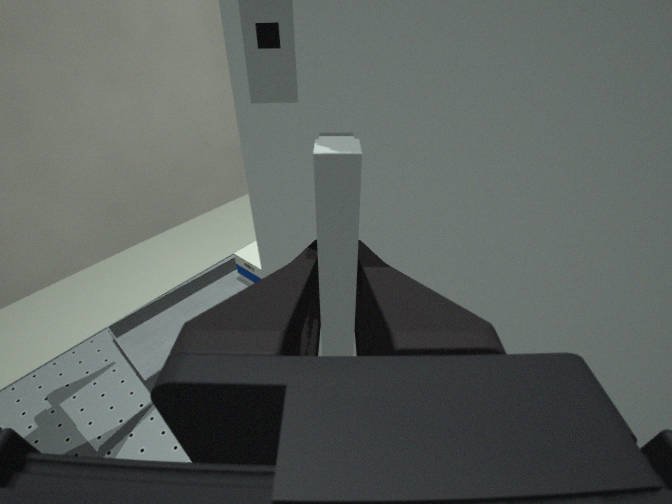

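Call:
{"fn": "execute_actions", "kwargs": {"actions": [{"rows":[[0.3,0.5,0.9,-0.5,0,0,0.93,0.872,1.41,0.86,0.622,0.205,0,-0.78],[0.3,0.5,0.9,-0.5,0,0,0.93,0.876,1.43,0.89,0.618,0.228,0,-0.78],[0.3,0.5,0.9,-0.5,0,0,0.93,0.881,1.46,0.925,0.614,0.257,0,-0.78],[0.3,0.5,0.9,-0.5,0,0,0.93,0.885,1.49,0.96,0.61,0.286,0,-0.78],[0.3,0.5,0.9,-0.5,0,0,0.93,0.888,1.52,0.995,0.606,0.314,0,-0.78],[0.3,0.5,0.9,-0.5,0,0,0.93,0.89,1.55,1.03,0.6,0.342,0,-0.78],[0.3,0.5,0.9,-0.5,0,0,0.93,0.892,1.58,1.066,0.595,0.368,0,-0.78],[0.3,0.5,0.9,-0.5,0,0,0.93,0.892,1.61,1.102,0.588,0.394,0,-0.78],[0.3,0.5,0.9,-0.5,0,0,0.93,0.891,1.64,1.14,0.58,0.42,0,-0.78],[0.3,0.5,0.9,-0.5,0,0,0.93,0.889,1.67,1.179,0.571,0.445,0,-0.78],[0.3,0.5,0.9,-0.5,0,0,0.93,0.887,1.70,1.219,0.562,0.47,0,-0.78],[0.3,0.5,0.9,-0.5,0,0,0.93,0.885,1.73,1.259,0.552,0.495,0,-0.78],[0.3,0.5,0.9,-0.5,0,0,0.93,0.883,1.76,1.30,0.541,0.519,0,-0.78],[0.3,0.5,0.9,-0.5,0,0,0.93,0.88,1.79,1.342,0.53,0.543,0,-0.78],[0.3,0.5,0.9,-0.5,0,0,0.93,0.877,1.82,1.384,0.519,0.567,0,-0.78]],"steps":15}], "pictures": false}}

Call:
{"fn": "execute_actions", "kwargs": {"actions": [{"rows":[[0.3,0.5,0.9,-0.5,0,0,0.93,0.874,1.848,1.425,0.508,0.59,0,-0.78],[0.3,0.5,0.9,-0.5,0,0,0.93,0.871,1.875,1.467,0.495,0.612,0,-0.78],[0.3,0.5,0.9,-0.5,0,0,0.93,0.868,1.90,1.507,0.482,0.632,0,-0.78],[0.3,0.5,0.9,-0.5,0,0,0.93,0.865,1.925,1.547,0.469,0.652,0,-0.78],[0.3,0.5,0.9,-0.5,0,0,0.93,0.862,1.95,1.587,0.456,0.672,0,-0.78],[0.3,0.5,0.9,-0.5,0,0,0.93,0.859,1.975,1.627,0.442,0.692,0,-0.78],[0.3,0.5,0.9,-0.5,0,0,0.93,0.856,2.0,1.667,0.428,0.712,0,-0.78],[0.3,0.5,0.9,-0.5,0,0,0.93,0.853,2.022,1.703,0.416,0.73,0,-0.78],[0.3,0.5,0.9,-0.5,0,0,0.93,0.85,2.044,1.739,0.404,0.747,0,-0.78],[0.3,0.5,0.9,-0.5,0,0,0.93,0.848,2.064,1.771,0.393,0.761,0,-0.78],[0.3,0.5,0.9,-0.5,0,0,0.93,0.845,2.082,1.80,0.381,0.772,0,-0.78],[0.3,0.5,0.9,-0.5,0,0,0.93,0.842,2.098,1.826,0.37,0.781,0,-0.78],[0.3,0.5,0.9,-0.5,0,0,0.93,0.84,2.112,1.849,0.36,0.789,0,-0.78],[0.3,0.5,0.9,-0.5,0,0,0.93,0.838,2.124,1.868,0.352,0.795,0,-0.78],[0.3,0.5,0.9,-0.5,0,0,0.93,0.836,2.134,1.884,0.345,0.80,0,-0.78]],"steps":15}], "pictures": false}}

Call:
{"fn": "execute_actions", "kwargs": {"actions": [{"rows":[[0.3,0.5,0.9,-0.5,0,0,0.93,0.834,2.142,1.897,0.34,0.804,0,-0.78],[0.3,0.5,0.9,-0.5,0,0,0.93,0.833,2.149,1.909,0.335,0.808,0,-0.78],[0.3,0.5,0.9,-0.5,0,0,0.93,0.832,2.156,1.92,0.33,0.811,0,-0.78],[0.3,0.5,0.9,-0.5,0,0,0.93,0.83,2.163,1.931,0.325,0.815,0,-0.78],[0.3,0.5,0.9,-0.5,0,0,0.93,0.829,2.17,1.942,0.32,0.818,0,-0.78],[0.3,0.5,0.9,-0.5,0,0,0.93,0.828,2.177,1.953,0.315,0.822,0,-0.78],[0.3,0.5,0.9,-0.5,0,0,0.93,0.826,2.184,1.964,0.31,0.825,0,-0.78],[0.3,0.5,0.9,-0.5,0,0,0.93,0.825,2.191,1.975,0.305,0.829,0,-0.78],[0.3,0.5,0.9,-0.5,0,0,0.93,0.824,2.198,1.986,0.30,0.832,0,-0.78],[0.3,0.5,0.9,-0.5,0,0,0.93,0.822,2.205,1.997,0.295,0.836,0,-0.78],[0.3,0.5,0.9,-0.5,0,0,0.93,0.821,2.211,2.007,0.291,0.839,0,-0.78],[0.3,0.5,0.9,-0.5,0,0,0.93,0.82,2.217,2.017,0.287,0.842,0,-0.78],[0.3,0.5,0.9,-0.5,0,0,0.93,0.819,2.223,2.027,0.283,0.845,0,-0.78],[0.3,0.5,0.9,-0.5,0,0,0.93,0.818,2.229,2.037,0.279,0.848,0,-0.78],[0.3,0.5,0.9,-0.5,0,0,0.93,0.817,2.235,2.047,0.276,0.85,0,-0.78]],"steps":15}], "pictures": false}}

Call:
{"fn": "execute_actions", "kwargs": {"actions": [{"steps":15}]}}

Scene clock: 370.77 s of 12600.00 s.
left_arm: end_effector_position=(+0.3506, +0.3703, +0.4982) grip_measured=+0.928 end_effector_quat_wxyz=(+0.674, -0.044, +0.737, +0.030) | right_arm: end_effector_position=(+0.4804, +0.2039, +0.2952) grip_measured=-0.752 end_effector_quat_wxyz=(+0.698, -0.124, +0.694, +0.122)
Joint positions: left_arm=[ 0.309  0.498  0.9   -0.493 -0.004 -0.016  0.091] | right_arm=[ 0.898  1.769  1.235  0.54   0.545 -0.007  0.012]
Joint velocities: left_arm=[ 0.005 -0.005 -0.007 -0.002 -0.051 -0.022  0.   ] | right_arm=[-0.044  0.816  1.14  -0.335  0.637 -0.051 -0.001]
Steps of this call (steps 1 to 15: the robot went on to your last target; steps 16 to 90: nothing new was sent; then 7.83 s passed at rest; steps 91 to 105: all 15 steps of this action). Readings (joint positions):
91: left_arm=[0.309 0.498 0.900 -0.493 -0.004 -0.016] | right_arm=[0.865 1.402 0.791 0.598 0.192 -0.002]
92: left_arm=[0.309 0.498 0.900 -0.493 -0.004 -0.016] | right_arm=[0.869 1.404 0.794 0.598 0.204 -0.002]
94: left_arm=[0.309 0.498 0.900 -0.493 -0.004 -0.016] | right_arm=[0.880 1.422 0.813 0.598 0.251 -0.002]
98: left_arm=[0.309 0.498 0.900 -0.493 -0.004 -0.016] | right_arm=[0.898 1.539 0.939 0.595 0.361 -0.002]
105: the state above

Scene clock: 371.27 s of 12600.00 s.
left_arm: end_effector_position=(+0.3506, +0.3703, +0.4982) grip_measured=+0.928 end_effector_quat_wxyz=(+0.674, -0.044, +0.737, +0.030) | right_arm: end_effector_position=(+0.6063, +0.2444, +0.2977) grip_measured=-0.752 end_effector_quat_wxyz=(+0.713, -0.019, +0.701, +0.018)
Joint positions: left_arm=[ 0.309  0.498  0.9   -0.493 -0.004 -0.016  0.091] | right_arm=[ 0.85   2.112  1.774  0.362  0.794 -0.019  0.012]
Joint velocities: left_arm=[-0.005 -0.015 -0.007  0.012  0.007 -0.081 -0.001] | right_arm=[-0.073  0.357  0.618 -0.247  0.168 -0.022  0.003]
Steps of this call (steps 1 to 15: all 15 steps of this action). Readings (joint positions):
1: left_arm=[0.309 0.498 0.900 -0.493 -0.004 -0.016] | right_arm=[0.896 1.797 1.275 0.529 0.569 -0.008]
2: left_arm=[0.309 0.498 0.900 -0.493 -0.004 -0.016] | right_arm=[0.893 1.825 1.316 0.517 0.592 -0.008]
4: left_arm=[0.309 0.498 0.900 -0.493 -0.004 -0.016] | right_arm=[0.888 1.878 1.397 0.493 0.634 -0.010]
8: left_arm=[0.309 0.498 0.900 -0.493 -0.004 -0.016] | right_arm=[0.874 1.980 1.556 0.440 0.713 -0.013]
15: the state above

Scene clock: 371.77 s of 12600.00 s.
left_arm: end_effector_position=(+0.3506, +0.3703, +0.4982) grip_measured=+0.928 end_effector_quat_wxyz=(+0.674, -0.044, +0.737, +0.030) | right_arm: end_effector_position=(+0.6412, +0.2487, +0.2982) grip_measured=-0.752 end_effector_quat_wxyz=(+0.712, +0.007, +0.702, -0.009)
Joint positions: left_arm=[ 0.309  0.498  0.9   -0.493 -0.004 -0.016  0.091] | right_arm=[ 0.831  2.212  1.949  0.286  0.851 -0.019  0.012]
Joint velocities: left_arm=[-0.015 -0.005  0.002 -0.002 -0.037 -0.037  0.   ] | right_arm=[-0.034  0.171  0.286 -0.129  0.081 -0.022  0.001]
Steps of this call (steps 1 to 15: all 15 steps of this action). Readings (joint positions):
1: left_arm=[0.309 0.498 0.900 -0.493 -0.004 -0.016] | right_arm=[0.848 2.123 1.793 0.355 0.799 -0.019]
2: left_arm=[0.309 0.498 0.900 -0.493 -0.004 -0.016] | right_arm=[0.846 2.132 1.808 0.348 0.803 -0.019]
4: left_arm=[0.309 0.498 0.900 -0.493 -0.004 -0.016] | right_arm=[0.843 2.145 1.832 0.337 0.812 -0.019]
8: left_arm=[0.309 0.498 0.900 -0.493 -0.004 -0.016] | right_arm=[0.839 2.168 1.873 0.317 0.829 -0.019]
15: the state above

Scene clock: 372.27 s of 12600.00 s.
left_arm: end_effector_position=(+0.3506, +0.3703, +0.4982) grip_measured=+0.928 end_effector_quat_wxyz=(+0.674, -0.044, +0.737, +0.030) | right_arm: end_effector_position=(+0.6457, +0.2489, +0.2981) grip_measured=-0.752 end_effector_quat_wxyz=(+0.713, +0.009, +0.701, -0.010)
Joint positions: left_arm=[ 0.309  0.498  0.9   -0.493 -0.004 -0.016  0.091] | right_arm=[ 0.827  2.224  1.969  0.279  0.852 -0.02   0.012]
Joint velocities: left_arm=[-0.015  0.015 -0.017 -0.007 -0.022 -0.007  0.   ] | right_arm=[-0.005 -0.015 -0.002 -0.002 -0.007  0.007 -0.   ]
Steps of this call (steps 1 to 15: the robot went on to your last target). Readings (joint positions):
1: left_arm=[0.309 0.498 0.900 -0.493 -0.004 -0.016] | right_arm=[0.829 2.217 1.958 0.283 0.852 -0.019]
2: left_arm=[0.309 0.498 0.900 -0.493 -0.004 -0.016] | right_arm=[0.828 2.221 1.964 0.281 0.852 -0.019]
4: left_arm=[0.309 0.498 0.900 -0.493 -0.004 -0.016] | right_arm=[0.827 2.224 1.969 0.280 0.852 -0.020]
8: left_arm=[0.309 0.498 0.900 -0.493 -0.004 -0.016] | right_arm=[0.827 2.224 1.969 0.279 0.852 -0.020]
15: the state above
camera_calibration (this result's frames):
cam_left_wrist: T_world_to_cam=[[0.109265, -0.994004, -0.00424155, 0.333639], [-0.646792, -0.0678562, -0.759642, 0.635762], [0.754799, 0.0857454, -0.650327, 0.149508], [0, 0, 0, 1]] pos_world=[0.261902, 0.361959, 0.581595]
cam_right_wrist: T_world_to_cam=[[-0.0209799, -0.999716, -0.011262, 0.265314], [-0.573528, 0.0212612, -0.81891, 0.612012], [0.818917, -0.0107216, -0.573812, -0.234322], [0, 0, 0, 1]] pos_world=[0.548463, 0.249714, 0.369713]

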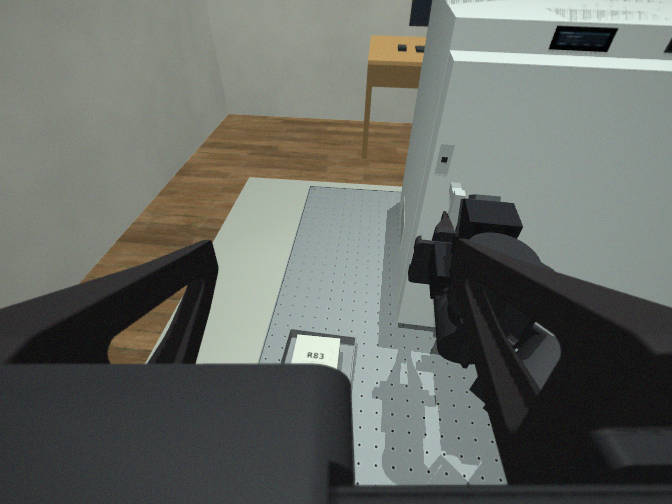

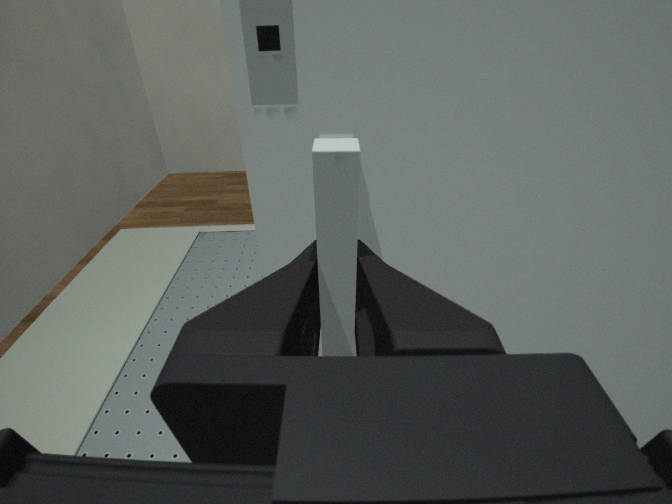

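Call:
{"fn": "execute_actions", "kwargs": {"actions": [{"rows":[[0.3,0.5,0.9,-0.5,0,0,0.93,0.815,2.24,2.056,0.271,0.853,0,-0.8],[0.3,0.5,0.9,-0.5,0,0,0.93,0.813,2.245,2.065,0.266,0.856,0,-0.8],[0.3,0.5,0.9,-0.5,0,0,0.93,0.811,2.25,2.074,0.261,0.859,0,-0.8],[0.3,0.5,0.9,-0.5,0,0,0.93,0.809,2.255,2.083,0.256,0.862,0,-0.8],[0.3,0.5,0.9,-0.5,0,0,0.93,0.807,2.26,2.092,0.252,0.865,0,-0.8],[0.3,0.5,0.9,-0.5,0,0,0.93,0.805,2.265,2.10,0.248,0.867,0,-0.8]],"steps":15}]}}

Scene clock: 374.70 s of 12600.00 s.
left_arm: end_effector_position=(+0.3506, +0.3703, +0.4982) grip_measured=+0.928 end_effector_quat_wxyz=(+0.674, -0.044, +0.737, +0.030) | right_arm: end_effector_position=(+0.6519, +0.2488, +0.2981) grip_measured=-0.754 end_effector_quat_wxyz=(+0.711, +0.017, +0.702, -0.021)
Joint positions: left_arm=[ 0.309  0.498  0.9   -0.493 -0.004 -0.016  0.091] | right_arm=[ 0.825  2.246  2.011  0.255  0.876 -0.02   0.012]
Joint velocities: left_arm=[-0.005  0.005 -0.002 -0.017 -0.007  0.007 -0.   ] | right_arm=[ 0.005  0.005 -0.022  0.032  0.022  0.037 -0.   ]
Steps of this call (steps 1 to 15: the robot went on to your last target; steps 16 to 58: nothing new was sent; steps 59 to 73: all 15 steps of this action). Readings (joint positions):
59: left_arm=[0.309 0.498 0.900 -0.493 -0.004 -0.016] | right_arm=[0.827 2.224 1.970 0.278 0.853 -0.020]
60: left_arm=[0.309 0.498 0.900 -0.493 -0.004 -0.016] | right_arm=[0.827 2.226 1.973 0.275 0.856 -0.020]
62: left_arm=[0.309 0.498 0.900 -0.493 -0.004 -0.016] | right_arm=[0.827 2.232 1.986 0.268 0.863 -0.020]
66: left_arm=[0.309 0.498 0.900 -0.493 -0.004 -0.016] | right_arm=[0.825 2.246 2.011 0.257 0.875 -0.020]
73: the state above
camera_calibration (this result's frames):
cam_left_wrist: T_world_to_cam=[[0.109265, -0.994004, -0.00424155, 0.333639], [-0.646792, -0.0678562, -0.759642, 0.635762], [0.754799, 0.0857454, -0.650327, 0.149508], [0, 0, 0, 1]] pos_world=[0.261902, 0.361959, 0.581595]
cam_right_wrist: T_world_to_cam=[[-0.0469315, -0.998865, -0.00814708, 0.281111], [-0.575678, 0.0337117, -0.816981, 0.613365], [0.816329, -0.0336521, -0.576606, -0.231127], [0, 0, 0, 1]] pos_world=[0.554969, 0.252337, 0.370129]

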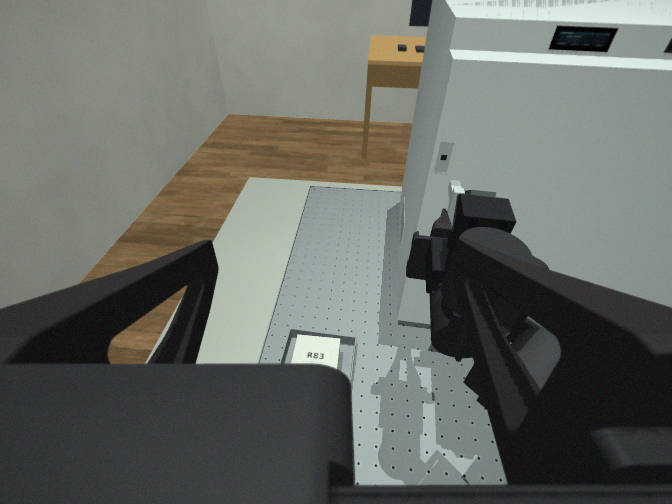

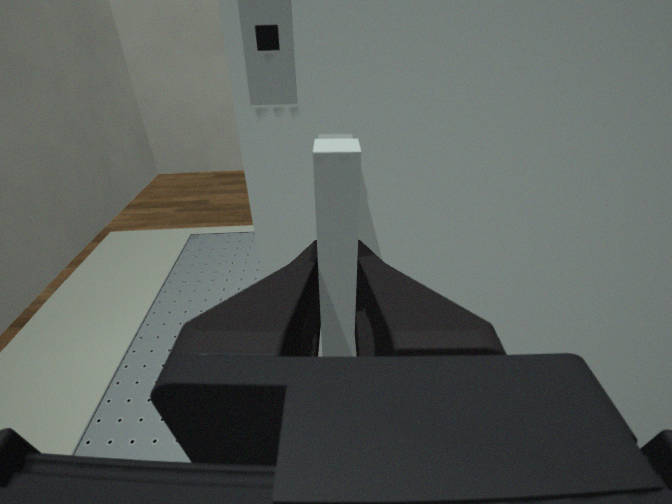

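A bit more push to be sure it's bottomed out.

Call:
{"fn": "execute_actions", "kwargs": {"actions": [{"rows":[[0.3,0.5,0.9,-0.5,0,0,0.93,0.802,2.27,2.11,0.244,0.86,0,-0.8],[0.3,0.5,0.9,-0.5,0,0,0.93,0.799,2.275,2.12,0.24,0.86,0,-0.8],[0.3,0.5,0.9,-0.5,0,0,0.93,0.796,2.28,2.13,0.236,0.86,0,-0.8]],"steps":12}], "pictures": false}}

Call:
{"fn": "execute_actions", "kwargs": {"actions": [{"rows":[[0.3,0.5,0.9,-0.5,0,0,0.93,0.815,2.26,2.07,0.25,0.87,0,-0.78],[0.3,0.5,0.9,-0.5,0,0,0.93,0.822,2.25,2.04,0.255,0.875,0,-0.74],[0.3,0.5,0.9,-0.5,0,0,0.93,0.822,2.25,2.04,0.255,0.875,0,-0.65],[0.3,0.5,0.9,-0.5,0,0,0.93,0.822,2.25,2.04,0.255,0.875,0,-0.5],[0.3,0.5,0.9,-0.5,0,0,0.93,0.822,2.25,2.04,0.255,0.875,0,-0.3],[0.3,0.5,0.9,-0.5,0,0,0.93,0.822,2.25,2.04,0.255,0.875,0,-0.1]],"steps":15}]}}

Scene clock: 378.20 s of 12600.00 s.
left_arm: end_effector_position=(+0.3506, +0.3703, +0.4982) grip_measured=+0.928 end_effector_quat_wxyz=(+0.674, -0.044, +0.737, +0.030) | right_arm: end_effector_position=(+0.6525, +0.2485, +0.2983) grip_measured=-0.754 end_effector_quat_wxyz=(+0.710, +0.020, +0.704, -0.026)
Joint positions: left_arm=[ 0.309  0.498  0.9   -0.493 -0.004 -0.016  0.091] | right_arm=[ 0.826  2.25   2.022  0.243  0.888 -0.02   0.012]
Joint velocities: left_arm=[-0.005 -0.005 -0.007 -0.012 -0.037 -0.007 -0.   ] | right_arm=[-0.005 -0.005 -0.002 -0.007  0.007 -0.051 -0.   ]
Steps of this call (steps 1 to 15: the robot went on to your last target; steps 16 to 93: nothing new was sent; steps 94 to 105: all 12 steps of this action). Readings (joint positions):
94: left_arm=[0.309 0.498 0.900 -0.493 -0.004 -0.016] | right_arm=[0.825 2.246 2.012 0.254 0.876 -0.020]
95: left_arm=[0.309 0.498 0.900 -0.493 -0.004 -0.016] | right_arm=[0.825 2.247 2.014 0.252 0.877 -0.020]
97: left_arm=[0.309 0.498 0.900 -0.493 -0.004 -0.016] | right_arm=[0.825 2.249 2.020 0.246 0.885 -0.020]
101: left_arm=[0.309 0.498 0.900 -0.493 -0.004 -0.016] | right_arm=[0.826 2.250 2.022 0.244 0.888 -0.020]
105: the state above

Scene clock: 378.70 s of 12600.00 s.
left_arm: end_effector_position=(+0.3506, +0.3703, +0.4982) grip_measured=+0.928 end_effector_quat_wxyz=(+0.674, -0.044, +0.737, +0.030) | right_arm: end_effector_position=(+0.6519, +0.2506, +0.2981) grip_measured=-0.102 end_effector_quat_wxyz=(+0.710, +0.018, +0.704, -0.022)
Joint positions: left_arm=[ 0.309  0.498  0.9   -0.493 -0.004 -0.016  0.091] | right_arm=[ 0.827  2.25   2.021  0.243  0.88  -0.016  0.042]
Joint velocities: left_arm=[-0.005 -0.024  0.002 -0.022 -0.037 -0.007  0.001] | right_arm=[-0.005 -0.005 -0.007 -0.012  0.022 -0.037 -0.001]
Steps of this call (steps 1 to 15: all 15 steps of this action). Readings (joint positions):
1: left_arm=[0.309 0.498 0.900 -0.493 -0.004 -0.016] | right_arm=[0.827 2.250 2.022 0.243 0.889 -0.020]
2: left_arm=[0.309 0.498 0.900 -0.493 -0.004 -0.016] | right_arm=[0.827 2.250 2.021 0.243 0.890 -0.019]
4: left_arm=[0.309 0.498 0.900 -0.493 -0.004 -0.016] | right_arm=[0.827 2.250 2.021 0.243 0.882 -0.018]
8: left_arm=[0.309 0.498 0.900 -0.493 -0.004 -0.016] | right_arm=[0.827 2.250 2.021 0.243 0.880 -0.017]
15: the state above
camera_calibration (this result's frames):
cam_left_wrist: T_world_to_cam=[[0.109265, -0.994004, -0.00424155, 0.333639], [-0.646792, -0.0678562, -0.759642, 0.635762], [0.754799, 0.0857454, -0.650327, 0.149508], [0, 0, 0, 1]] pos_world=[0.261902, 0.361959, 0.581595]
cam_right_wrist: T_world_to_cam=[[-0.0492047, -0.99876, -0.00763059, 0.284185], [-0.578648, 0.034733, -0.814838, 0.614347], [0.814092, -0.0356785, -0.579639, -0.228216], [0, 0, 0, 1]] pos_world=[0.555262, 0.254352, 0.370479]

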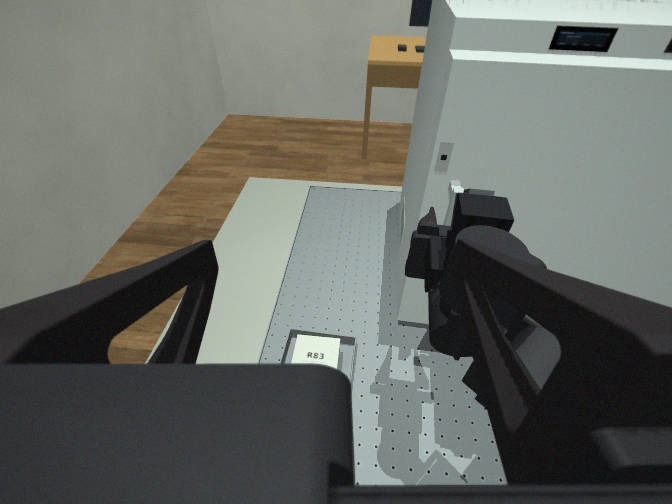

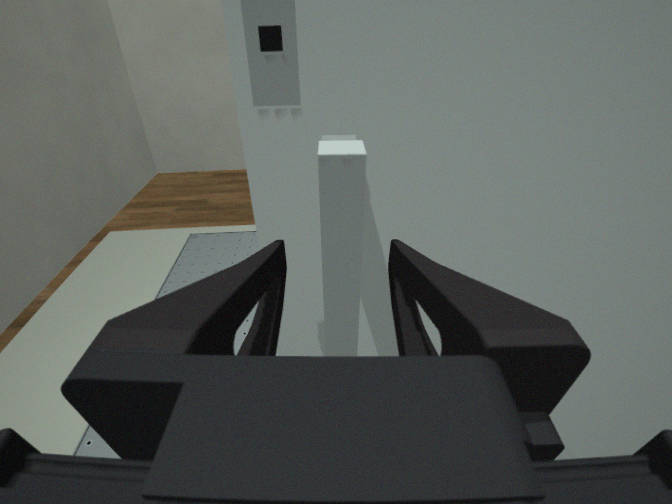

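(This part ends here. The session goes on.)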